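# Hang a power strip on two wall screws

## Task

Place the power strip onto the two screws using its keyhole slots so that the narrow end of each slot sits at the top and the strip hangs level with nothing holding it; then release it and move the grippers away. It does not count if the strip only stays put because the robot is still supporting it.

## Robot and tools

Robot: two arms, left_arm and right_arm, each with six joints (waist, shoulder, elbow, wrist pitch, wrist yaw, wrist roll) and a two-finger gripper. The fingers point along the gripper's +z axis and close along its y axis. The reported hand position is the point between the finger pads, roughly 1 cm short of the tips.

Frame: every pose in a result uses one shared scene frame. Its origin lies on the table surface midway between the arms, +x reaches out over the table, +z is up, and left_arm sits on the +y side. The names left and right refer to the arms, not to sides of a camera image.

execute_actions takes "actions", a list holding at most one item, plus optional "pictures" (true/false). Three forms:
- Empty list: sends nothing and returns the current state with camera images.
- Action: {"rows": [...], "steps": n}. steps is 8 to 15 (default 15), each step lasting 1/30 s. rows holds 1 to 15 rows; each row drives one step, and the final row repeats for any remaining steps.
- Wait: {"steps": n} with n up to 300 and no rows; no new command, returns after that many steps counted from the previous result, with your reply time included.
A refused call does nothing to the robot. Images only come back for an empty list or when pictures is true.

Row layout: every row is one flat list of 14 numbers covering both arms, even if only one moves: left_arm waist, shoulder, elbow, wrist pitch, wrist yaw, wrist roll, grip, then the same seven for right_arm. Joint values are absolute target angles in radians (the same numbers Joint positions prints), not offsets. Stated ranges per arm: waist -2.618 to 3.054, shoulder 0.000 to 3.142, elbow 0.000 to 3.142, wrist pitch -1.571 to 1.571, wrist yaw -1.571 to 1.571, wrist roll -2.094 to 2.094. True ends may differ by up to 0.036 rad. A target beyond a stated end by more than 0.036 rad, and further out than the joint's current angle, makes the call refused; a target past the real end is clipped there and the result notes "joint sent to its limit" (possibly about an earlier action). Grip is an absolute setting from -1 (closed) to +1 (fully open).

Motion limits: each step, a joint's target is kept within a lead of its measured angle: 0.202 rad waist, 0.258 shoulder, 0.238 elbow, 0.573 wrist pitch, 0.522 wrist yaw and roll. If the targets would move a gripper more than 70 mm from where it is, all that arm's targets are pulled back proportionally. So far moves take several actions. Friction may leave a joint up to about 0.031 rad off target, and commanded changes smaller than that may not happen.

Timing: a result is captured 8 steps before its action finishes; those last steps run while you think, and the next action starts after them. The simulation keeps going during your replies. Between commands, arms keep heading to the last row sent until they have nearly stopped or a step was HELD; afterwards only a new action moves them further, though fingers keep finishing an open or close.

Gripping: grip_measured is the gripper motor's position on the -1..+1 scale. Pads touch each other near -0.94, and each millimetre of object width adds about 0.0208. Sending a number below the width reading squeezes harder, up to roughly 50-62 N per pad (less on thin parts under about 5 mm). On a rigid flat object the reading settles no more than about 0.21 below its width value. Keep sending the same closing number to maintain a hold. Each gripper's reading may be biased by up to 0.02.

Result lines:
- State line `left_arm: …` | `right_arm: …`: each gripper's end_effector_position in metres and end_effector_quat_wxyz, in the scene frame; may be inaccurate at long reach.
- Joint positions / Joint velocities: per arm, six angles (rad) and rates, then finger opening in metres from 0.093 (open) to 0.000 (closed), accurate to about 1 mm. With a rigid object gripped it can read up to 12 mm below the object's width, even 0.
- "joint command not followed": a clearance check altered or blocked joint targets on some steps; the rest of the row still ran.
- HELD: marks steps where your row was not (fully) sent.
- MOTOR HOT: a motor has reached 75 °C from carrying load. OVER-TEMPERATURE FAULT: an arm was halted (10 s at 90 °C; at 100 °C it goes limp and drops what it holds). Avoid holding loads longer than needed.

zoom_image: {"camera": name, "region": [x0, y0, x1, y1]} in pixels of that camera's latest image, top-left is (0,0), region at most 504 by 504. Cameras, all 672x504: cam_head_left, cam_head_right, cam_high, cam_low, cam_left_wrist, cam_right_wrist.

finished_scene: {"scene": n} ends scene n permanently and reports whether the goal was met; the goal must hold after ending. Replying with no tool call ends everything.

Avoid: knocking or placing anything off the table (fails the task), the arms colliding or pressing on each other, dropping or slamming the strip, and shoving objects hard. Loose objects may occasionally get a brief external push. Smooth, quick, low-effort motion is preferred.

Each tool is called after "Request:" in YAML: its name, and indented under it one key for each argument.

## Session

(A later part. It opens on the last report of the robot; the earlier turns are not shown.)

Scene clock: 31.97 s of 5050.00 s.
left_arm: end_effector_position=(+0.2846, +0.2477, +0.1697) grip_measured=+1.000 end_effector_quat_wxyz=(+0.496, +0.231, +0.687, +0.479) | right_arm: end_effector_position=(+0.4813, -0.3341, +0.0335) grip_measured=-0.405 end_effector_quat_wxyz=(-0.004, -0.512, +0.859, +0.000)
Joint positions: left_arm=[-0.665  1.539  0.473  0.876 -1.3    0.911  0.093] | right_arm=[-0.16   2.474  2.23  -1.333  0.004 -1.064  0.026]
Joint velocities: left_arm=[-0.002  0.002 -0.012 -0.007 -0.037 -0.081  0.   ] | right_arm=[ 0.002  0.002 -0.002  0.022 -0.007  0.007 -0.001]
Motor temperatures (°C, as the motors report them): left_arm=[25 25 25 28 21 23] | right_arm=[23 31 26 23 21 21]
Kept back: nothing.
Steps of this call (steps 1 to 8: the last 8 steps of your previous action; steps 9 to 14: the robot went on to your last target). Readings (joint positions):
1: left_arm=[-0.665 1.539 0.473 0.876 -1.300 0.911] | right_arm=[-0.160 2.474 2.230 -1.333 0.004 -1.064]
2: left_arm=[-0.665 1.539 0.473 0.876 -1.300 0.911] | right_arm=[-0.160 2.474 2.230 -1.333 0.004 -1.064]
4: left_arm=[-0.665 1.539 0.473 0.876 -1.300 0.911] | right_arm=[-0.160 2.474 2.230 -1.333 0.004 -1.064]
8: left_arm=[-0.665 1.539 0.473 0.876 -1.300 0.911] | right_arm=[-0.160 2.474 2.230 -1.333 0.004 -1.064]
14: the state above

Request:
execute_actions:
  actions:
    - {"rows": [[-0.665,1.539,0.473,0.876,-1.3,0.911,1,-0.16,2.435,2.235,-1.33,-0.005,-1.07,-0.52],[-0.665,1.539,0.473,0.876,-1.3,0.911,1,-0.16,2.42,2.235,-1.335,-0.005,-1.07,-0.52],[-0.665,1.539,0.473,0.876,-1.3,0.911,1,-0.16,2.40,2.225,-1.345,-0.005,-1.07,-0.52],[-0.665,1.539,0.473,0.876,-1.3,0.911,1,-0.165,2.38,2.205,-1.35,-0.005,-1.07,-0.52],[-0.665,1.539,0.473,0.876,-1.3,0.911,1,-0.17,2.355,2.18,-1.355,-0.005,-1.06,-0.52],[-0.665,1.539,0.473,0.876,-1.3,0.911,1,-0.18,2.33,2.15,-1.355,-0.005,-1.04,-0.52],[-0.665,1.539,0.473,0.876,-1.3,0.911,1,-0.19,2.30,2.12,-1.355,-0.005,-1.0,-0.52],[-0.665,1.539,0.473,0.876,-1.3,0.911,1,-0.20,2.27,2.085,-1.35,-0.005,-0.95,-0.52],[-0.665,1.539,0.473,0.876,-1.3,0.911,1,-0.212,2.24,2.05,-1.35,-0.005,-0.89,-0.52],[-0.665,1.539,0.473,0.876,-1.3,0.911,1,-0.225,2.21,2.015,-1.345,-0.005,-0.82,-0.52],[-0.665,1.539,0.473,0.876,-1.3,0.911,1,-0.238,2.18,1.98,-1.34,-0.005,-0.75,-0.52],[-0.665,1.539,0.473,0.876,-1.3,0.911,1,-0.25,2.15,1.945,-1.34,-0.005,-0.68,-0.52],[-0.665,1.539,0.473,0.876,-1.3,0.911,1,-0.263,2.12,1.91,-1.335,-0.005,-0.61,-0.52],[-0.665,1.539,0.473,0.876,-1.3,0.911,1,-0.276,2.09,1.875,-1.33,-0.005,-0.54,-0.52],[-0.665,1.539,0.473,0.876,-1.3,0.911,1,-0.29,2.06,1.84,-1.33,-0.005,-0.47,-0.52]], "steps": 15}

Request:
execute_actions:
  actions:
    - {"rows": [[-0.665,1.539,0.473,0.876,-1.3,0.911,1,-0.303,2.03,1.805,-1.325,-0.005,-0.40,-0.52],[-0.665,1.539,0.473,0.876,-1.3,0.911,1,-0.316,2.0,1.77,-1.32,-0.005,-0.33,-0.52],[-0.665,1.539,0.473,0.876,-1.3,0.911,1,-0.33,1.97,1.735,-1.32,-0.005,-0.26,-0.52],[-0.665,1.539,0.473,0.876,-1.3,0.911,1,-0.343,1.94,1.70,-1.315,-0.005,-0.19,-0.52],[-0.665,1.539,0.473,0.876,-1.3,0.911,1,-0.356,1.91,1.665,-1.31,-0.005,-0.12,-0.52],[-0.665,1.539,0.473,0.876,-1.3,0.911,1,-0.37,1.88,1.63,-1.31,-0.005,-0.05,-0.52],[-0.665,1.539,0.473,0.876,-1.3,0.911,1,-0.382,1.855,1.60,-1.305,-0.005,0.02,-0.52],[-0.665,1.539,0.473,0.876,-1.3,0.911,1,-0.393,1.83,1.575,-1.30,-0.005,0.09,-0.52],[-0.665,1.539,0.473,0.876,-1.3,0.911,1,-0.403,1.81,1.555,-1.30,-0.005,0.16,-0.52],[-0.665,1.539,0.473,0.876,-1.3,0.911,1,-0.411,1.795,1.54,-1.30,-0.005,0.23,-0.52],[-0.665,1.539,0.473,0.876,-1.3,0.911,1,-0.417,1.785,1.528,-1.30,-0.005,0.30,-0.52],[-0.665,1.539,0.473,0.876,-1.3,0.911,1,-0.42,1.78,1.52,-1.30,-0.005,0.37,-0.52],[-0.665,1.539,0.473,0.876,-1.3,0.911,1,-0.42,1.78,1.52,-1.30,-0.005,0.44,-0.52],[-0.665,1.539,0.473,0.876,-1.3,0.911,1,-0.42,1.78,1.52,-1.30,-0.005,0.51,-0.52],[-0.665,1.539,0.473,0.876,-1.3,0.911,1,-0.42,1.78,1.52,-1.30,-0.005,0.58,-0.52]], "steps": 15}

Request:
execute_actions:
  actions:
    - {"rows": [[-0.665,1.539,0.473,0.876,-1.3,0.911,1,-0.42,1.78,1.52,-1.32,-0.005,0.65,-0.52],[-0.665,1.539,0.473,0.876,-1.3,0.911,1,-0.42,1.78,1.52,-1.34,-0.005,0.72,-0.52],[-0.665,1.539,0.473,0.876,-1.3,0.911,1,-0.42,1.78,1.52,-1.36,-0.005,0.79,-0.52],[-0.665,1.539,0.473,0.876,-1.3,0.911,1,-0.42,1.78,1.52,-1.38,-0.005,0.86,-0.52],[-0.665,1.539,0.473,0.876,-1.3,0.911,1,-0.42,1.78,1.52,-1.40,-0.005,0.93,-0.52],[-0.665,1.539,0.473,0.876,-1.3,0.911,1,-0.42,1.78,1.52,-1.42,-0.005,1.0,-0.52],[-0.665,1.539,0.473,0.876,-1.3,0.911,1,-0.42,1.78,1.52,-1.44,-0.005,1.07,-0.52],[-0.665,1.539,0.473,0.876,-1.3,0.911,1,-0.42,1.78,1.52,-1.46,-0.005,1.14,-0.52],[-0.665,1.539,0.473,0.876,-1.3,0.911,1,-0.42,1.78,1.52,-1.48,-0.005,1.21,-0.52],[-0.665,1.539,0.473,0.876,-1.3,0.911,1,-0.42,1.78,1.52,-1.50,-0.005,1.28,-0.52],[-0.665,1.539,0.473,0.876,-1.3,0.911,1,-0.42,1.78,1.52,-1.52,-0.005,1.35,-0.52],[-0.665,1.539,0.473,0.876,-1.3,0.911,1,-0.42,1.78,1.52,-1.53,-0.005,1.42,-0.52],[-0.665,1.539,0.473,0.876,-1.3,0.911,1,-0.42,1.78,1.52,-1.54,-0.005,1.48,-0.52],[-0.665,1.539,0.473,0.876,-1.3,0.911,1,-0.42,1.78,1.52,-1.55,-0.005,1.54,-0.52],[-0.665,1.539,0.473,0.876,-1.3,0.911,1,-0.42,1.78,1.52,-1.55,-0.005,1.58,-0.52]], "steps": 15}

Request:
execute_actions:
  actions:
    - {"steps": 22}
  pictures: true

Scene clock: 35.60 s of 5050.00 s.
left_arm: end_effector_position=(+0.2846, +0.2477, +0.1697) grip_measured=+1.000 end_effector_quat_wxyz=(+0.496, +0.231, +0.687, +0.479) | right_arm: end_effector_position=(+0.4691, -0.3352, +0.0393) grip_measured=-0.405 end_effector_quat_wxyz=(-0.009, -0.507, +0.862, +0.004)
Joint positions: left_arm=[-0.665  1.539  0.473  0.876 -1.3    0.911  0.093] | right_arm=[-0.162  2.42   2.156 -1.325  0.002 -1.054  0.026]
Joint velocities: left_arm=[-0.002 -0.027 -0.007  0.007  0.022 -0.051  0.   ] | right_arm=[-0.056 -0.613 -0.838 -0.081 -0.081  0.344 -0.001]
Motor temperatures (°C, as the motors report them): left_arm=[25 25 25 28 21 23] | right_arm=[23 33 26 23 21 21]
Steps of this call (steps 1 to 15: the robot went on to your last target; steps 16 to 90: nothing new was sent; then 0.40 s passed at rest; steps 91 to 97: the first 7 steps of this action). Readings (joint positions):
91: left_arm=[-0.665 1.539 0.473 0.876 -1.300 0.911] | right_arm=[-0.160 2.474 2.230 -1.333 0.004 -1.064]
92: left_arm=[-0.665 1.539 0.473 0.876 -1.300 0.911] | right_arm=[-0.160 2.473 2.230 -1.333 0.004 -1.064]
94: left_arm=[-0.665 1.539 0.473 0.876 -1.300 0.911] | right_arm=[-0.160 2.466 2.221 -1.330 0.004 -1.064]
97: the state above

Scene clock: 36.10 s of 5050.00 s.
left_arm: end_effector_position=(+0.2846, +0.2477, +0.1697) grip_measured=+1.000 end_effector_quat_wxyz=(+0.496, +0.231, +0.687, +0.479) | right_arm: end_effector_position=(+0.3570, -0.4060, +0.1024) grip_measured=-0.405 end_effector_quat_wxyz=(-0.018, -0.042, +0.999, +0.007)
Joint positions: left_arm=[-0.665  1.539  0.473  0.876 -1.3    0.911  0.093] | right_arm=[-0.361  1.949  1.652 -1.312 -0.005 -0.274  0.026]
Joint velocities: left_arm=[-0.002  0.002 -0.012  0.007  0.037 -0.022  0.   ] | right_arm=[-0.344 -0.818 -1.009  0.037  0.11   2.015  0.001]
Motor temperatures (°C, as the motors report them): left_arm=[25 25 25 29 21 23] | right_arm=[23 33 26 23 21 21]
Steps of this call (steps 1 to 8: the last 8 steps of your previous action; steps 9 to 15: the first 7 steps of this action). Readings (joint positions):
9: left_arm=[-0.665 1.539 0.473 0.876 -1.300 0.911] | right_arm=[-0.271 2.134 1.860 -1.325 -0.006 -0.668]
10: left_arm=[-0.665 1.539 0.473 0.876 -1.300 0.911] | right_arm=[-0.289 2.101 1.827 -1.323 -0.006 -0.605]
12: left_arm=[-0.665 1.539 0.473 0.876 -1.300 0.911] | right_arm=[-0.321 2.038 1.758 -1.318 -0.005 -0.476]
15: the state above

Scene clock: 36.60 s of 5050.00 s.
left_arm: end_effector_position=(+0.2846, +0.2477, +0.1697) grip_measured=+1.000 end_effector_quat_wxyz=(+0.496, +0.231, +0.687, +0.479) | right_arm: end_effector_position=(+0.3101, -0.4157, +0.1103) grip_measured=-0.406 end_effector_quat_wxyz=(-0.044, +0.485, +0.873, -0.009)
Joint positions: left_arm=[-0.665  1.539  0.473  0.876 -1.3    0.911  0.093] | right_arm=[-0.419  1.824  1.515 -1.351 -0.005  0.766  0.026]
Joint velocities: left_arm=[-0.002 -0.002 -0.002  0.037 -0.051 -0.007  0.   ] | right_arm=[ 0.007 -0.007  0.002 -0.359  0.022  1.956  0.   ]
Motor temperatures (°C, as the motors report them): left_arm=[25 25 25 29 21 23] | right_arm=[23 33 26 23 21 21]
Steps of this call (steps 1 to 8: the last 8 steps of your previous action; steps 9 to 15: the first 7 steps of this action). Readings (joint positions):
9: left_arm=[-0.665 1.539 0.473 0.876 -1.300 0.911] | right_arm=[-0.419 1.824 1.515 -1.319 -0.004 0.348]
10: left_arm=[-0.665 1.539 0.473 0.876 -1.300 0.911] | right_arm=[-0.419 1.824 1.515 -1.319 -0.005 0.417]
12: left_arm=[-0.665 1.539 0.473 0.876 -1.300 0.911] | right_arm=[-0.419 1.824 1.515 -1.324 -0.005 0.557]
15: the state above

Scene clock: 37.33 s of 5050.00 s.
left_arm: end_effector_position=(+0.2846, +0.2477, +0.1697) grip_measured=+1.000 end_effector_quat_wxyz=(+0.496, +0.231, +0.687, +0.479) | right_arm: end_effector_position=(+0.2755, -0.4069, +0.1162) grip_measured=-0.406 end_effector_quat_wxyz=(-0.096, +0.781, +0.613, -0.071)
Joint positions: left_arm=[-0.665  1.539  0.473  0.876 -1.3    0.911  0.093] | right_arm=[-0.419  1.824  1.515 -1.501 -0.005  1.562  0.026]
Joint velocities: left_arm=[ 0.017  0.002 -0.012  0.051  0.066 -0.037  0.   ] | right_arm=[-0.002  0.007 -0.007 -0.007 -0.022  0.051 -0.001]
Motor temperatures (°C, as the motors report them): left_arm=[25 25 25 29 21 23] | right_arm=[23 33 26 23 21 21]
Kept back: nothing.
Steps of this call (steps 1 to 8: the last 8 steps of your previous action; steps 9 to 22: the robot went on to your last target). Readings (joint positions):
1: left_arm=[-0.665 1.539 0.473 0.876 -1.300 0.911] | right_arm=[-0.419 1.824 1.515 -1.365 -0.005 0.836]
2: left_arm=[-0.665 1.539 0.473 0.876 -1.300 0.911] | right_arm=[-0.419 1.824 1.515 -1.380 -0.005 0.906]
4: left_arm=[-0.665 1.539 0.473 0.876 -1.300 0.911] | right_arm=[-0.419 1.824 1.515 -1.413 -0.005 1.046]
8: left_arm=[-0.665 1.539 0.473 0.876 -1.300 0.911] | right_arm=[-0.419 1.824 1.515 -1.471 -0.005 1.314]
22: the state above

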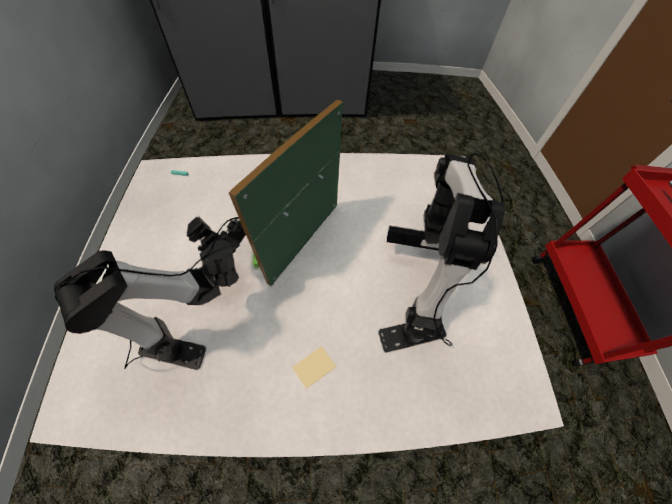

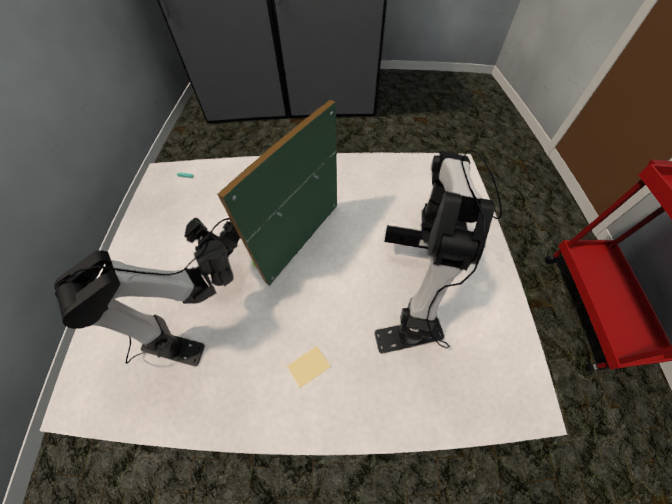

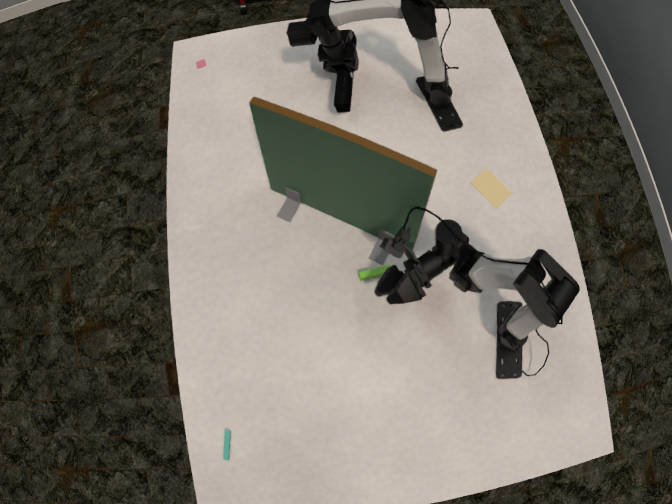

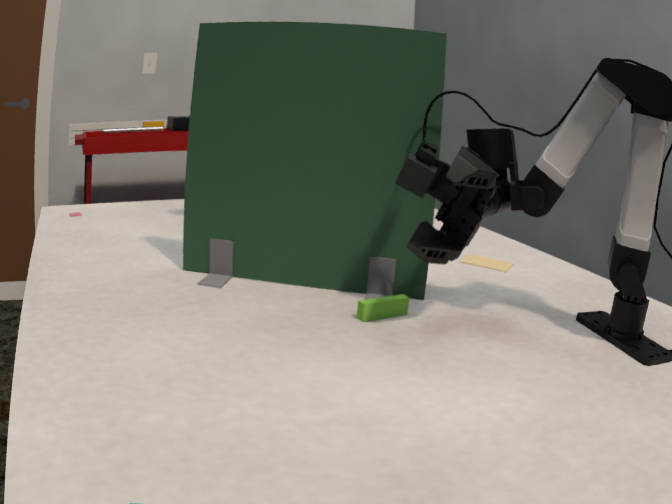

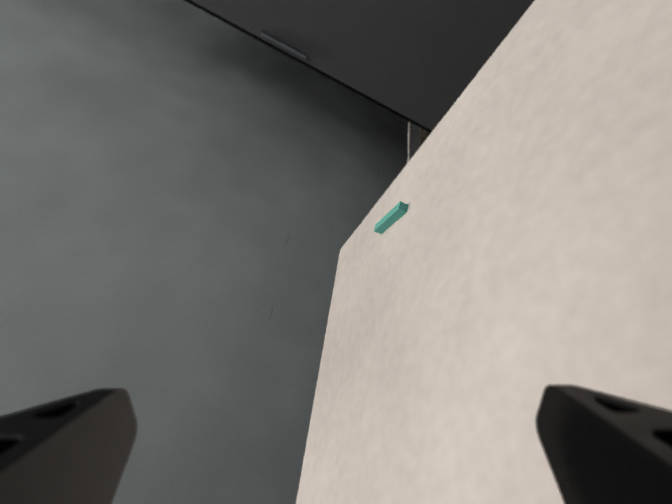

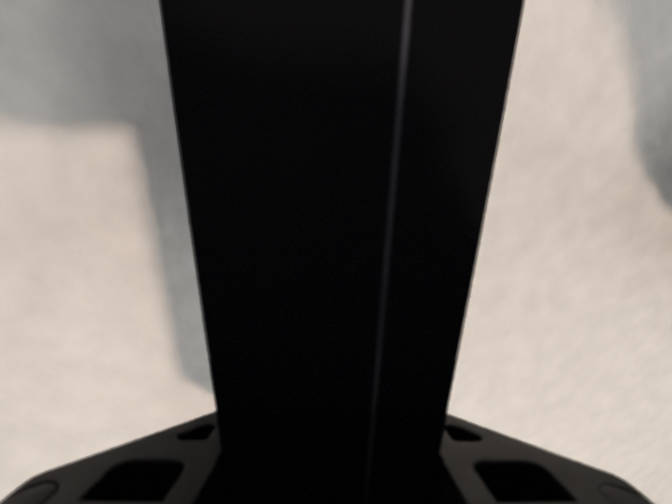

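Request:
zoom_image:
  camera: "cam_head_left"
  region: [375, 210, 455, 270]

Region (375, 210, 455, 270) of cam_head_left's 672x504 image, scaled by 6.300, with more detail than that image has; it fills the top 378 rows of this view, and the rest is white.

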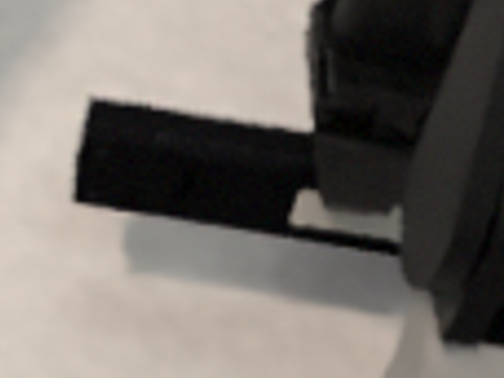

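Request:
zoom_image:
  camera: "cam_low"
  region: [380, 110, 560, 280]

Request:
zoom_image:
  camera: "cam_high"
  region: [270, 0, 420, 130]

Region (380, 110, 560, 280) of cam_low's 672x504 image, scaled by 2.800, with more detail than that image has.

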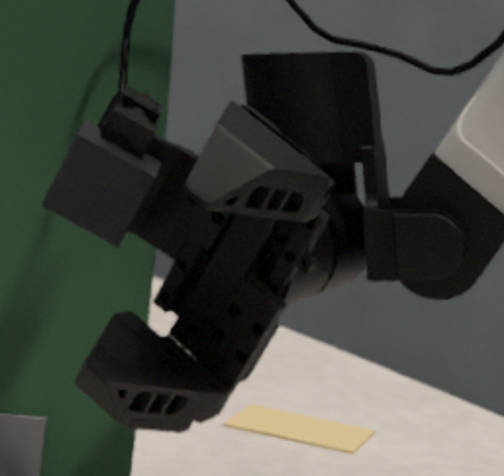

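Region (270, 0, 420, 130) of cam_high's 672x504 image, scaled by 3.360, with more detail than that image has; it fills the top 437 rows of this view, and the rest is white.

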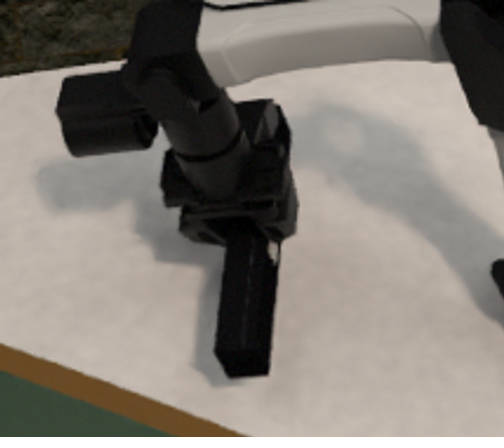

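Request:
execute_actions:
  actions:
    - {"rows": [[-0.665,1.539,0.473,0.876,-1.3,0.911,1,-0.42,1.78,1.52,-1.50,-0.005,1.58,-0.52],[-0.665,1.539,0.473,0.876,-1.3,0.911,1,-0.42,1.78,1.52,-1.455,-0.005,1.58,-0.52],[-0.665,1.539,0.473,0.876,-1.3,0.911,1,-0.42,1.78,1.52,-1.40,-0.005,1.58,-0.52],[-0.665,1.539,0.473,0.876,-1.3,0.911,1,-0.42,1.78,1.52,-1.335,-0.005,1.58,-0.52],[-0.665,1.539,0.473,0.876,-1.3,0.911,1,-0.42,1.78,1.515,-1.27,-0.005,1.58,-0.52],[-0.665,1.539,0.473,0.876,-1.3,0.911,1,-0.42,1.775,1.51,-1.205,-0.005,1.58,-0.52],[-0.665,1.539,0.473,0.876,-1.3,0.911,1,-0.42,1.775,1.50,-1.14,-0.005,1.58,-0.52],[-0.665,1.539,0.473,0.876,-1.3,0.911,1,-0.42,1.775,1.49,-1.075,-0.005,1.58,-0.52],[-0.665,1.539,0.473,0.876,-1.3,0.911,1,-0.42,1.77,1.475,-1.01,-0.005,1.58,-0.52],[-0.665,1.539,0.473,0.876,-1.3,0.911,1,-0.42,1.77,1.46,-0.945,-0.005,1.58,-0.52],[-0.665,1.539,0.473,0.876,-1.3,0.911,1,-0.42,1.77,1.445,-0.88,-0.005,1.58,-0.52],[-0.665,1.539,0.473,0.876,-1.3,0.911,1,-0.42,1.765,1.43,-0.815,-0.005,1.58,-0.52],[-0.665,1.539,0.473,0.876,-1.3,0.911,1,-0.42,1.765,1.41,-0.75,-0.005,1.58,-0.52],[-0.665,1.539,0.473,0.876,-1.3,0.911,1,-0.42,1.765,1.39,-0.685,-0.005,1.58,-0.52],[-0.665,1.539,0.473,0.876,-1.3,0.911,1,-0.42,1.76,1.37,-0.62,-0.005,1.58,-0.52]], "steps": 15}

Request:
execute_actions:
  actions:
    - {"rows": [[-0.665,1.539,0.473,0.876,-1.3,0.911,1,-0.42,1.76,1.35,-0.555,-0.005,1.58,-0.52],[-0.665,1.539,0.473,0.876,-1.3,0.911,1,-0.42,1.76,1.33,-0.49,-0.005,1.58,-0.52],[-0.665,1.539,0.473,0.876,-1.3,0.911,1,-0.42,1.755,1.31,-0.425,-0.005,1.58,-0.52],[-0.665,1.539,0.473,0.876,-1.3,0.911,1,-0.42,1.755,1.29,-0.36,-0.005,1.58,-0.52],[-0.665,1.539,0.473,0.876,-1.3,0.911,1,-0.42,1.755,1.27,-0.295,-0.005,1.58,-0.52],[-0.665,1.539,0.473,0.876,-1.3,0.911,1,-0.42,1.75,1.25,-0.23,-0.005,1.58,-0.52],[-0.665,1.539,0.473,0.876,-1.3,0.911,1,-0.42,1.75,1.23,-0.165,-0.005,1.58,-0.52],[-0.665,1.539,0.473,0.876,-1.3,0.911,1,-0.42,1.75,1.205,-0.10,-0.005,1.58,-0.52],[-0.665,1.539,0.473,0.876,-1.3,0.911,1,-0.42,1.745,1.18,-0.035,-0.005,1.58,-0.52],[-0.665,1.539,0.473,0.876,-1.3,0.911,1,-0.42,1.745,1.155,0.03,-0.005,1.58,-0.52],[-0.665,1.539,0.473,0.876,-1.3,0.911,1,-0.42,1.745,1.13,0.095,-0.005,1.58,-0.52],[-0.665,1.539,0.473,0.876,-1.3,0.911,1,-0.42,1.74,1.105,0.16,-0.005,1.58,-0.52],[-0.665,1.539,0.473,0.876,-1.3,0.911,1,-0.42,1.74,1.08,0.225,-0.005,1.58,-0.52],[-0.665,1.539,0.473,0.876,-1.3,0.911,1,-0.42,1.74,1.055,0.29,-0.005,1.58,-0.52],[-0.665,1.539,0.473,0.876,-1.3,0.911,1,-0.42,1.74,1.03,0.35,-0.005,1.58,-0.52]], "steps": 15}

Request:
execute_actions:
  actions:
    - {"rows": [[-0.665,1.539,0.473,0.876,-1.3,0.911,1,-0.42,1.74,1.005,0.41,-0.005,1.58,-0.52],[-0.665,1.539,0.473,0.876,-1.3,0.911,1,-0.42,1.74,0.98,0.465,-0.005,1.58,-0.52],[-0.665,1.539,0.473,0.876,-1.3,0.911,1,-0.42,1.74,0.955,0.52,-0.005,1.58,-0.52],[-0.665,1.539,0.473,0.876,-1.3,0.911,1,-0.42,1.74,0.93,0.57,-0.005,1.58,-0.52],[-0.665,1.539,0.473,0.876,-1.3,0.911,1,-0.42,1.74,0.905,0.615,-0.005,1.58,-0.52],[-0.665,1.539,0.473,0.876,-1.3,0.911,1,-0.42,1.74,0.88,0.655,-0.005,1.58,-0.52],[-0.665,1.539,0.473,0.876,-1.3,0.911,1,-0.42,1.74,0.855,0.69,-0.005,1.58,-0.52],[-0.665,1.539,0.473,0.876,-1.3,0.911,1,-0.42,1.74,0.83,0.72,-0.005,1.58,-0.52],[-0.665,1.539,0.473,0.876,-1.3,0.911,1,-0.42,1.74,0.805,0.74,-0.005,1.58,-0.52],[-0.665,1.539,0.473,0.876,-1.3,0.911,1,-0.42,1.74,0.78,0.755,-0.005,1.58,-0.52],[-0.665,1.539,0.473,0.876,-1.3,0.911,1,-0.42,1.74,0.76,0.765,-0.005,1.58,-0.52],[-0.665,1.539,0.473,0.876,-1.3,0.911,1,-0.42,1.74,0.74,0.77,-0.005,1.58,-0.52],[-0.665,1.539,0.473,0.876,-1.3,0.911,1,-0.42,1.74,0.72,0.77,-0.005,1.58,-0.52],[-0.665,1.539,0.473,0.876,-1.3,0.911,1,-0.42,1.74,0.705,0.77,-0.005,1.58,-0.52],[-0.665,1.539,0.473,0.876,-1.3,0.911,1,-0.42,1.74,0.695,0.77,-0.005,1.58,-0.52]], "steps": 15}

Request:
execute_actions:
  actions:
    - {"steps": 20}
  pictures: true

Scene clock: 45.70 s of 5050.00 s.
left_arm: end_effector_position=(+0.2846, +0.2477, +0.1697) grip_measured=+1.000 end_effector_quat_wxyz=(+0.496, +0.231, +0.687, +0.479) | right_arm: end_effector_position=(+0.3088, -0.4154, +0.1083) grip_measured=-0.406 end_effector_quat_wxyz=(-0.039, +0.789, +0.613, -0.027)
Joint positions: left_arm=[-0.665  1.539  0.473  0.876 -1.3    0.911  0.093] | right_arm=[-0.419  1.824  1.507 -1.348 -0.005  1.573  0.026]
Joint velocities: left_arm=[ 0.007  0.012 -0.022  0.037  0.051 -0.007  0.   ] | right_arm=[-0.012 -0.007 -0.193  1.429 -0.081 -0.037  0.001]
Motor temperatures (°C, as the motors report them): left_arm=[25 25 25 29 21 23] | right_arm=[23 34 26 23 21 21]
Steps of this call (steps 1 to 30: the robot went on to your last target; steps 31 to 90: nothing new was sent; then 5.13 s passed at rest; steps 91 to 97: the first 7 steps of this action). Readings (joint positions):
91: left_arm=[-0.665 1.539 0.473 0.876 -1.300 0.911] | right_arm=[-0.419 1.824 1.515 -1.499 -0.005 1.572]
92: left_arm=[-0.665 1.539 0.473 0.876 -1.300 0.911] | right_arm=[-0.419 1.824 1.515 -1.494 -0.005 1.572]
94: left_arm=[-0.665 1.539 0.473 0.876 -1.300 0.911] | right_arm=[-0.419 1.824 1.515 -1.461 -0.005 1.572]
97: the state above

Scene clock: 46.20 s of 5050.00 s.
left_arm: end_effector_position=(+0.2846, +0.2477, +0.1697) grip_measured=+1.000 end_effector_quat_wxyz=(+0.496, +0.231, +0.687, +0.479) | right_arm: end_effector_position=(+0.4295, -0.4459, +0.0764) grip_measured=-0.406 end_effector_quat_wxyz=(+0.195, +0.765, +0.594, +0.155)
Joint positions: left_arm=[-0.665  1.539  0.473  0.876 -1.3    0.911  0.093] | right_arm=[-0.419  1.814  1.247 -0.501 -0.005  1.574  0.026]
Joint velocities: left_arm=[-0.007 -0.017  0.002  0.066  0.066  0.037  0.   ] | right_arm=[ 0.002 -0.042 -0.628  1.692  0.022  0.007  0.001]
Motor temperatures (°C, as the motors report them): left_arm=[25 25 25 29 21 23] | right_arm=[23 34 26 23 21 21]
Steps of this call (steps 1 to 8: the last 8 steps of your previous action; steps 9 to 15: the first 7 steps of this action). Readings (joint positions):
9: left_arm=[-0.665 1.539 0.473 0.876 -1.300 0.911] | right_arm=[-0.419 1.823 1.374 -0.841 -0.005 1.573]
10: left_arm=[-0.665 1.539 0.473 0.876 -1.300 0.911] | right_arm=[-0.419 1.821 1.353 -0.784 -0.005 1.573]
12: left_arm=[-0.665 1.539 0.473 0.876 -1.300 0.911] | right_arm=[-0.419 1.818 1.310 -0.672 -0.005 1.574]
15: the state above

Scene clock: 46.70 s of 5050.00 s.
left_arm: end_effector_position=(+0.2846, +0.2477, +0.1697) grip_measured=+1.000 end_effector_quat_wxyz=(+0.496, +0.231, +0.687, +0.479) | right_arm: end_effector_position=(+0.4691, -0.4559, +0.0800) grip_measured=-0.406 end_effector_quat_wxyz=(+0.376, +0.693, +0.539, +0.297)
Joint positions: left_arm=[-0.665  1.539  0.473  0.876 -1.3    0.911  0.093] | right_arm=[-0.419  1.803  0.88   0.35  -0.005  1.576  0.026]
Joint velocities: left_arm=[-0.017 -0.027 -0.012 -0.022  0.022 -0.037  0.   ] | right_arm=[-0.012 -0.007 -0.716  1.385  0.007  0.051 -0.001]
Motor temperatures (°C, as the motors report them): left_arm=[25 25 25 29 21 23] | right_arm=[23 35 26 23 21 21]
Steps of this call (steps 1 to 8: the last 8 steps of your previous action; steps 9 to 15: the first 7 steps of this action). Readings (joint positions):
9: left_arm=[-0.665 1.539 0.473 0.876 -1.300 0.911] | right_arm=[-0.419 1.803 1.031 0.034 -0.005 1.575]
10: left_arm=[-0.665 1.539 0.473 0.876 -1.300 0.911] | right_arm=[-0.419 1.803 1.006 0.090 -0.005 1.575]
12: left_arm=[-0.665 1.539 0.473 0.876 -1.300 0.911] | right_arm=[-0.419 1.803 0.955 0.199 -0.005 1.575]
15: the state above

Scene clock: 47.37 s of 5050.00 s.
left_arm: end_effector_position=(+0.2846, +0.2477, +0.1697) grip_measured=+1.000 end_effector_quat_wxyz=(+0.496, +0.231, +0.687, +0.479) | right_arm: end_effector_position=(+0.4375, -0.4479, +0.0514) grip_measured=-0.406 end_effector_quat_wxyz=(+0.391, +0.685, +0.531, +0.309)
Joint positions: left_arm=[-0.665  1.539  0.473  0.876 -1.3    0.911  0.093] | right_arm=[-0.419  1.803  0.667  0.608 -0.005  1.577  0.026]
Joint velocities: left_arm=[ 0.007  0.012  0.007  0.051 -0.037 -0.066  0.   ] | right_arm=[ 0.007 -0.002  0.007  0.051 -0.037  0.007  0.001]
Motor temperatures (°C, as the motors report them): left_arm=[25 25 25 29 21 23] | right_arm=[23 35 26 24 21 21]
Kept back: nothing.
Steps of this call (steps 1 to 8: the last 8 steps of your previous action; steps 9 to 20: the robot went on to your last target). Readings (joint positions):
1: left_arm=[-0.665 1.539 0.473 0.876 -1.300 0.911] | right_arm=[-0.419 1.803 0.855 0.395 -0.005 1.576]
2: left_arm=[-0.665 1.539 0.473 0.876 -1.300 0.911] | right_arm=[-0.419 1.803 0.831 0.435 -0.005 1.576]
4: left_arm=[-0.665 1.539 0.473 0.876 -1.300 0.911] | right_arm=[-0.419 1.803 0.784 0.503 -0.005 1.576]
8: left_arm=[-0.665 1.539 0.473 0.876 -1.300 0.911] | right_arm=[-0.419 1.803 0.703 0.573 -0.005 1.576]
20: the state above

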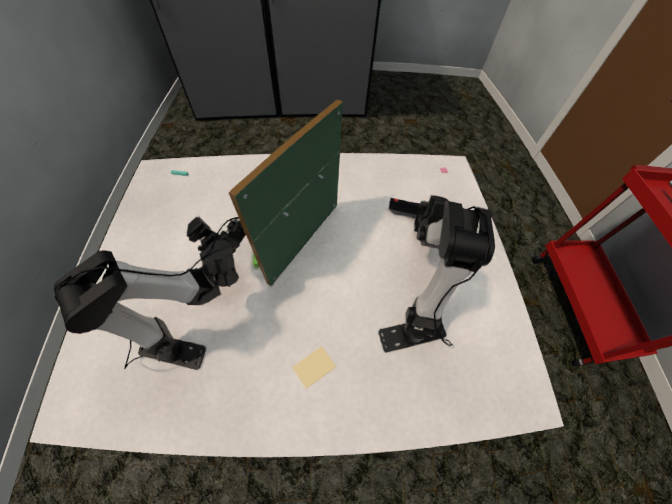

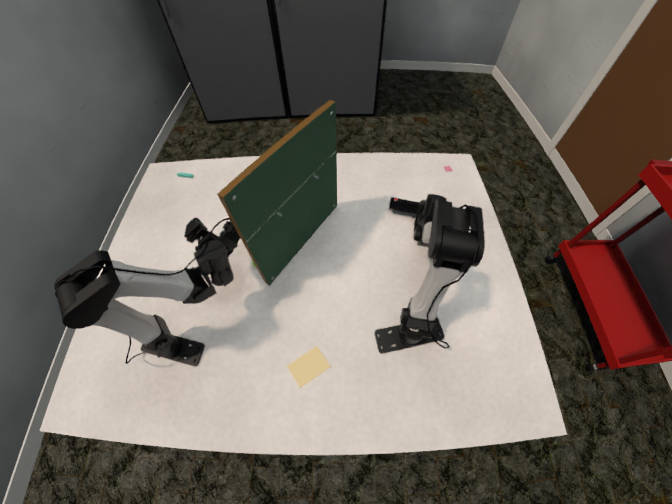

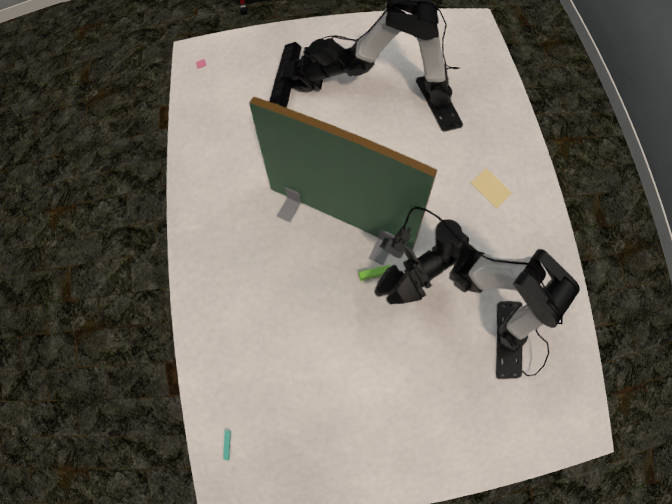

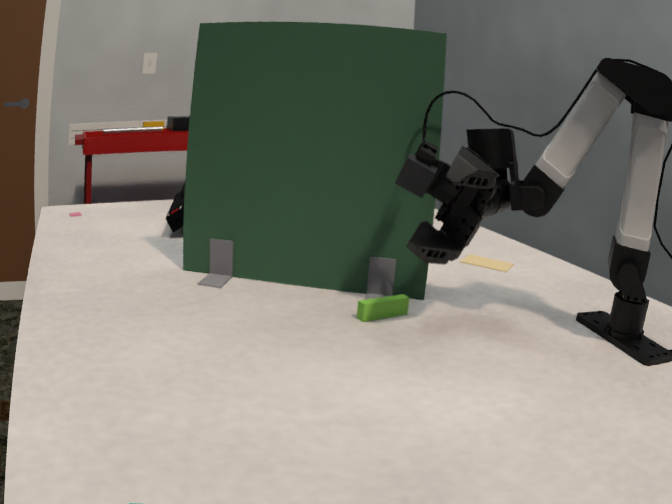

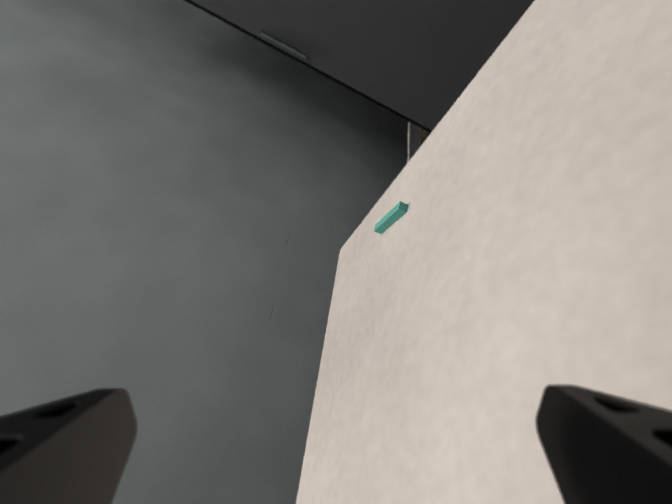

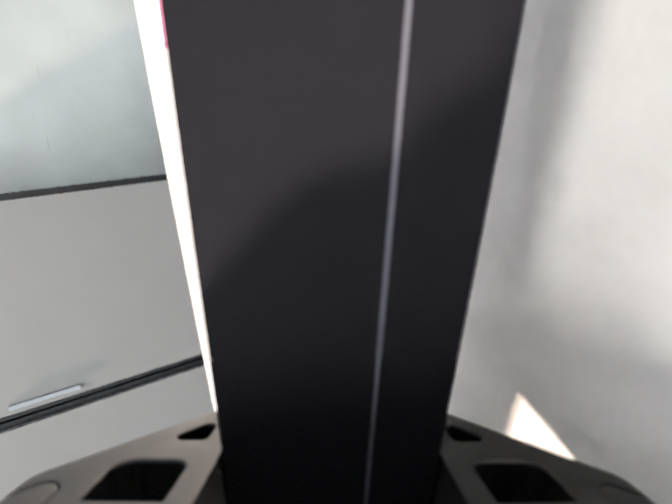

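Request:
execute_actions:
  actions:
    - {"rows": [[-0.665,1.539,0.473,0.876,-1.3,0.911,1,-0.42,1.74,0.69,0.78,-0.005,1.575,-0.52],[-0.665,1.539,0.473,0.876,-1.3,0.911,1,-0.42,1.74,0.683,0.79,-0.005,1.575,-0.52],[-0.665,1.539,0.473,0.876,-1.3,0.911,1,-0.42,1.74,0.676,0.80,-0.005,1.575,-0.52],[-0.665,1.539,0.473,0.876,-1.3,0.911,1,-0.42,1.74,0.668,0.81,-0.005,1.575,-0.52],[-0.665,1.539,0.473,0.876,-1.3,0.911,1,-0.42,1.74,0.66,0.82,-0.005,1.575,-0.52],[-0.665,1.539,0.473,0.876,-1.3,0.911,1,-0.42,1.74,0.652,0.83,-0.005,1.575,-0.52],[-0.665,1.539,0.473,0.876,-1.3,0.911,1,-0.42,1.74,0.644,0.84,-0.005,1.575,-0.52],[-0.665,1.539,0.473,0.876,-1.3,0.911,1,-0.42,1.74,0.636,0.85,-0.005,1.575,-0.52],[-0.665,1.539,0.473,0.876,-1.3,0.911,1,-0.42,1.74,0.628,0.86,-0.005,1.575,-0.52],[-0.665,1.539,0.473,0.876,-1.3,0.911,1,-0.42,1.74,0.62,0.87,-0.005,1.575,-0.52],[-0.665,1.539,0.473,0.876,-1.3,0.911,1,-0.42,1.74,0.612,0.875,-0.005,1.575,-0.52],[-0.665,1.539,0.473,0.876,-1.3,0.911,1,-0.42,1.74,0.605,0.88,-0.005,1.575,-0.52],[-0.665,1.539,0.473,0.876,-1.3,0.911,1,-0.42,1.74,0.598,0.88,-0.005,1.575,-0.52],[-0.665,1.539,0.473,0.876,-1.3,0.911,1,-0.42,1.74,0.592,0.88,-0.005,1.575,-0.52],[-0.665,1.539,0.473,0.876,-1.3,0.911,1,-0.42,1.74,0.588,0.88,-0.005,1.575,-0.52]], "steps": 15}

Request:
execute_actions:
  actions:
    - {"steps": 16}

Scene clock: 48.90 s of 5050.00 s.
left_arm: end_effector_position=(+0.2846, +0.2477, +0.1697) grip_measured=+1.000 end_effector_quat_wxyz=(+0.496, +0.231, +0.687, +0.479) | right_arm: end_effector_position=(+0.4365, -0.4477, +0.0535) grip_measured=-0.406 end_effector_quat_wxyz=(+0.399, +0.680, +0.527, +0.316)
Joint positions: left_arm=[-0.665  1.539  0.473  0.876 -1.3    0.911  0.093] | right_arm=[-0.419  1.803  0.646  0.654 -0.005  1.577  0.026]
Joint velocities: left_arm=[-0.022  0.012  0.007 -0.022  0.037  0.007  0.   ] | right_arm=[-0.002 -0.002 -0.217  0.286 -0.066 -0.037  0.   ]
Motor temperatures (°C, as the motors report them): left_arm=[25 26 25 29 21 23] | right_arm=[23 35 26 25 21 21]
Steps of this call (steps 1 to 30: the robot went on to your last target; steps 31 to 39: nothing new was sent; steps 40 to 46: the first 7 steps of this action). Readings (joint positions):
40: left_arm=[-0.665 1.539 0.473 0.876 -1.300 0.911] | right_arm=[-0.419 1.803 0.667 0.612 -0.005 1.577]
41: left_arm=[-0.665 1.539 0.473 0.876 -1.300 0.911] | right_arm=[-0.419 1.803 0.667 0.614 -0.005 1.577]
43: left_arm=[-0.665 1.539 0.473 0.876 -1.300 0.911] | right_arm=[-0.419 1.803 0.662 0.625 -0.005 1.577]
46: the state above

Scene clock: 49.43 s of 5050.00 s.
left_arm: end_effector_position=(+0.2846, +0.2477, +0.1697) grip_measured=+1.000 end_effector_quat_wxyz=(+0.496, +0.231, +0.687, +0.479) | right_arm: end_effector_position=(+0.4195, -0.4434, +0.0392) grip_measured=-0.406 end_effector_quat_wxyz=(+0.394, +0.683, +0.530, +0.312)
Joint positions: left_arm=[-0.665  1.539  0.473  0.876 -1.3    0.911  0.093] | right_arm=[-0.419  1.803  0.569  0.715 -0.005  1.577  0.026]
Joint velocities: left_arm=[-0.007 -0.012  0.007 -0.037  0.022 -0.007  0.   ] | right_arm=[ 0.002 -0.002  0.002  0.051  0.037  0.066  0.001]
Motor temperatures (°C, as the motors report them): left_arm=[25 26 26 29 21 23] | right_arm=[23 35 26 26 21 21]
Kept back: nothing.
Steps of this call (steps 1 to 8: the last 8 steps of your previous action; steps 9 to 16: the robot went on to your last target). Readings (joint positions):
1: left_arm=[-0.665 1.539 0.473 0.876 -1.300 0.911] | right_arm=[-0.419 1.803 0.638 0.664 -0.005 1.577]
2: left_arm=[-0.665 1.539 0.473 0.876 -1.300 0.911] | right_arm=[-0.419 1.803 0.630 0.672 -0.005 1.577]
4: left_arm=[-0.665 1.539 0.473 0.876 -1.300 0.911] | right_arm=[-0.419 1.803 0.612 0.688 -0.005 1.577]
8: left_arm=[-0.665 1.539 0.473 0.876 -1.300 0.911] | right_arm=[-0.419 1.803 0.582 0.706 -0.005 1.577]
16: the state above

Request:
execute_actions:
  actions:
    - {"rows": [[-0.665,1.539,0.473,0.876,-1.3,0.911,1,-0.42,1.745,0.586,0.875,-0.005,1.575,-0.52],[-0.665,1.539,0.473,0.876,-1.3,0.911,1,-0.42,1.75,0.584,0.87,-0.005,1.575,-0.52],[-0.665,1.539,0.473,0.876,-1.3,0.911,1,-0.42,1.753,0.582,0.865,-0.005,1.575,-0.52],[-0.665,1.539,0.473,0.876,-1.3,0.911,1,-0.42,1.756,0.58,0.86,-0.005,1.575,-0.52],[-0.665,1.539,0.473,0.876,-1.3,0.911,1,-0.42,1.758,0.578,0.857,-0.005,1.575,-0.52],[-0.665,1.539,0.473,0.876,-1.3,0.911,1,-0.42,1.76,0.576,0.854,-0.005,1.575,-0.52],[-0.665,1.539,0.473,0.876,-1.3,0.911,1,-0.42,1.762,0.574,0.851,-0.005,1.575,-0.52],[-0.665,1.539,0.473,0.876,-1.3,0.911,1,-0.42,1.764,0.572,0.848,-0.005,1.575,-0.52],[-0.665,1.539,0.473,0.876,-1.3,0.911,1,-0.42,1.766,0.57,0.845,-0.005,1.575,-0.52],[-0.665,1.539,0.473,0.876,-1.3,0.911,1,-0.42,1.768,0.568,0.842,-0.005,1.575,-0.52],[-0.665,1.539,0.473,0.876,-1.3,0.911,1,-0.42,1.77,0.566,0.839,-0.005,1.575,-0.52],[-0.665,1.539,0.473,0.876,-1.3,0.911,1,-0.42,1.772,0.564,0.836,-0.005,1.575,-0.52],[-0.665,1.539,0.473,0.876,-1.3,0.911,1,-0.42,1.774,0.562,0.833,-0.005,1.575,-0.52],[-0.665,1.539,0.473,0.876,-1.3,0.911,1,-0.42,1.776,0.56,0.83,-0.005,1.575,-0.52],[-0.665,1.539,0.473,0.876,-1.3,0.911,1,-0.42,1.778,0.558,0.827,-0.005,1.575,-0.52]], "steps": 15}

Request:
execute_actions:
  actions:
    - {"steps": 16}
  pictures: true

Scene clock: 51.23 s of 5050.00 s.
left_arm: end_effector_position=(+0.2846, +0.2477, +0.1697) grip_measured=+1.000 end_effector_quat_wxyz=(+0.496, +0.231, +0.687, +0.479) | right_arm: end_effector_position=(+0.4196, -0.4434, +0.0395) grip_measured=-0.406 end_effector_quat_wxyz=(+0.395, +0.683, +0.529, +0.312)
Joint positions: left_arm=[-0.665  1.539  0.473  0.876 -1.3    0.911  0.093] | right_arm=[-0.419  1.803  0.569  0.719 -0.005  1.577  0.026]
Joint velocities: left_arm=[-0.007 -0.007 -0.007  0.095  0.022  0.007  0.   ] | right_arm=[-0.012 -0.007 -0.037 -0.007 -0.037  0.095  0.   ]
Motor temperatures (°C, as the motors report them): left_arm=[25 26 26 29 21 23] | right_arm=[23 35 27 27 21 21]
Steps of this call (steps 1 to 15: the robot went on to your last target; steps 16 to 47: nothing new was sent; steps 48 to 54: the first 7 steps of this action). Readings (joint positions):
48: left_arm=[-0.665 1.539 0.473 0.876 -1.300 0.911] | right_arm=[-0.419 1.803 0.569 0.720 -0.005 1.577]
49: left_arm=[-0.665 1.539 0.473 0.876 -1.300 0.911] | right_arm=[-0.419 1.803 0.569 0.720 -0.005 1.577]
51: left_arm=[-0.665 1.539 0.473 0.876 -1.300 0.911] | right_arm=[-0.419 1.803 0.569 0.720 -0.005 1.577]
54: the state above

Scene clock: 51.77 s of 5050.00 s.
left_arm: end_effector_position=(+0.2846, +0.2477, +0.1697) grip_measured=+1.000 end_effector_quat_wxyz=(+0.496, +0.231, +0.687, +0.479) | right_arm: end_effector_position=(+0.4161, -0.4425, +0.0357) grip_measured=-0.406 end_effector_quat_wxyz=(+0.390, +0.687, +0.529, +0.311)
Joint positions: left_arm=[-0.665  1.539  0.473  0.876 -1.3    0.911  0.093] | right_arm=[-0.419  1.803  0.558  0.718 -0.005  1.584  0.026]
Joint velocities: left_arm=[-0.012 -0.007  0.007  0.007 -0.007 -0.022  0.   ] | right_arm=[-0.012 -0.012 -0.012  0.051 -0.022  0.081 -0.   ]
Motor temperatures (°C, as the motors report them): left_arm=[25 26 26 29 21 23] | right_arm=[23 35 27 27 21 21]
Kept back: nothing.
Steps of this call (steps 1 to 8: the last 8 steps of your previous action; steps 9 to 16: the robot went on to your last target). Readings (joint positions):
1: left_arm=[-0.665 1.539 0.473 0.876 -1.300 0.911] | right_arm=[-0.419 1.803 0.567 0.719 -0.005 1.577]
2: left_arm=[-0.665 1.539 0.473 0.876 -1.300 0.911] | right_arm=[-0.419 1.803 0.564 0.718 -0.005 1.577]
4: left_arm=[-0.665 1.539 0.473 0.876 -1.300 0.911] | right_arm=[-0.419 1.803 0.559 0.717 -0.005 1.582]
8: left_arm=[-0.665 1.539 0.473 0.876 -1.300 0.911] | right_arm=[-0.419 1.803 0.558 0.718 -0.005 1.584]
16: the state above

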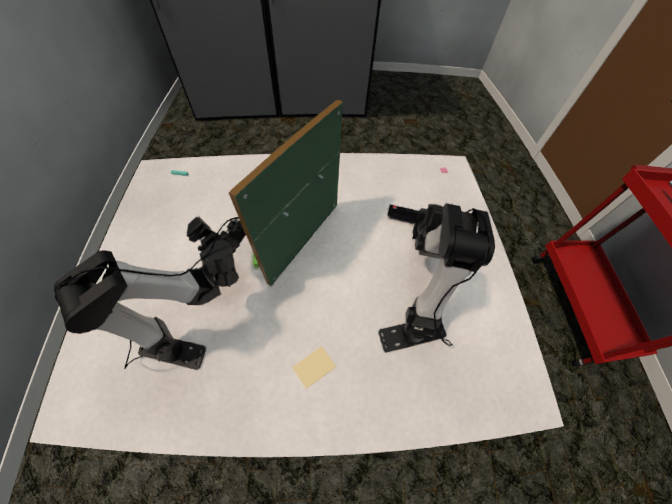

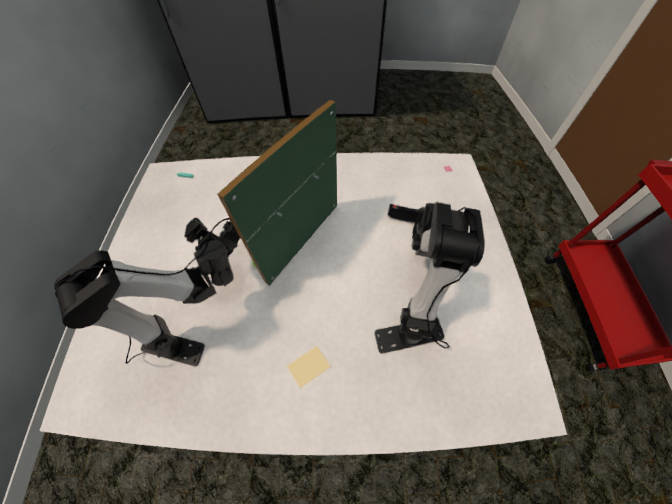

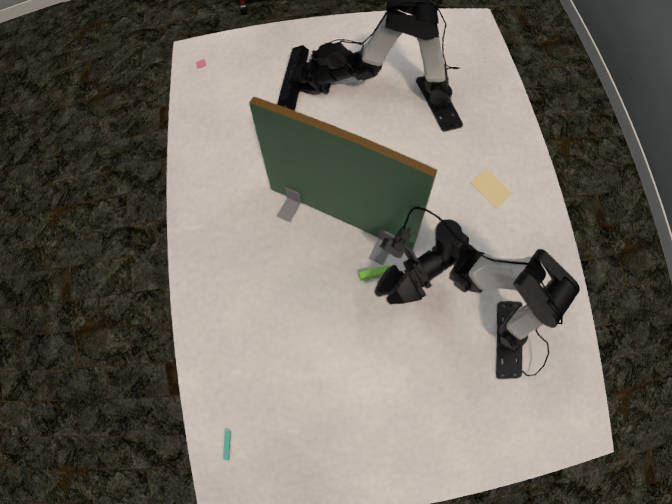

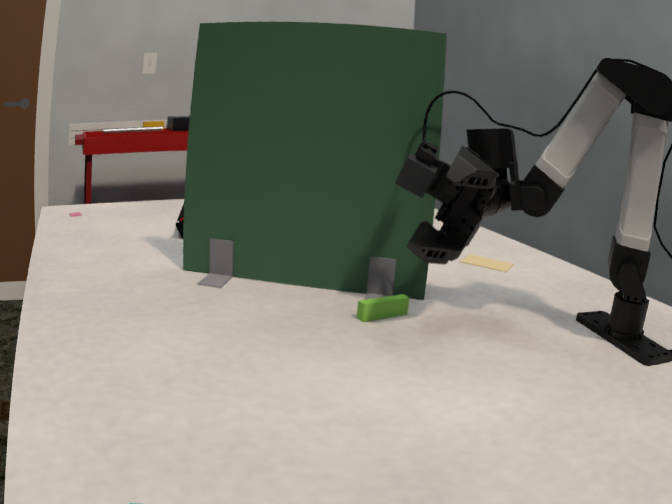

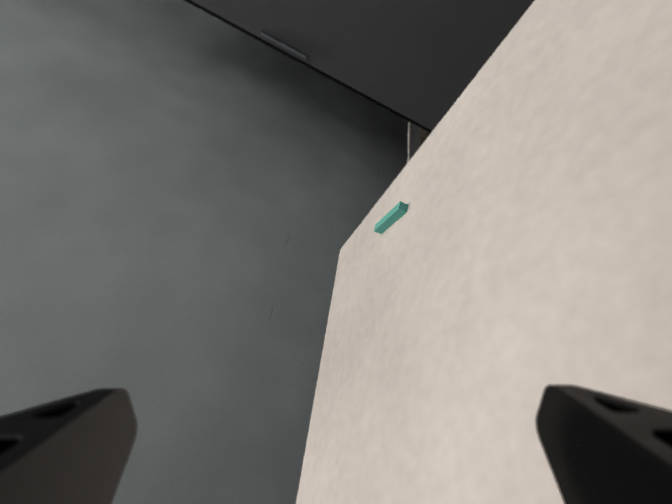

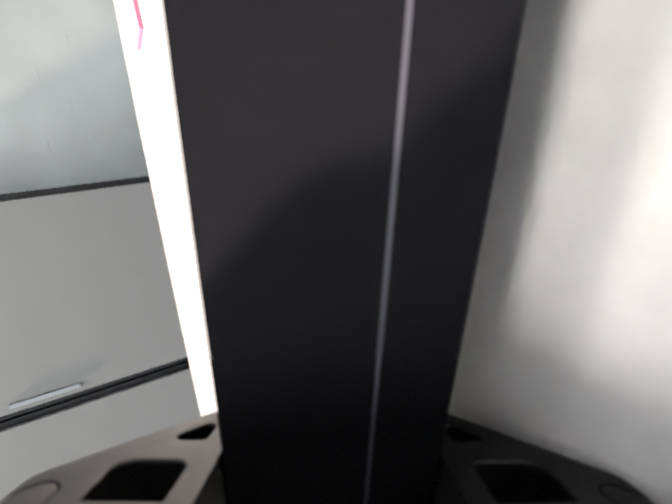

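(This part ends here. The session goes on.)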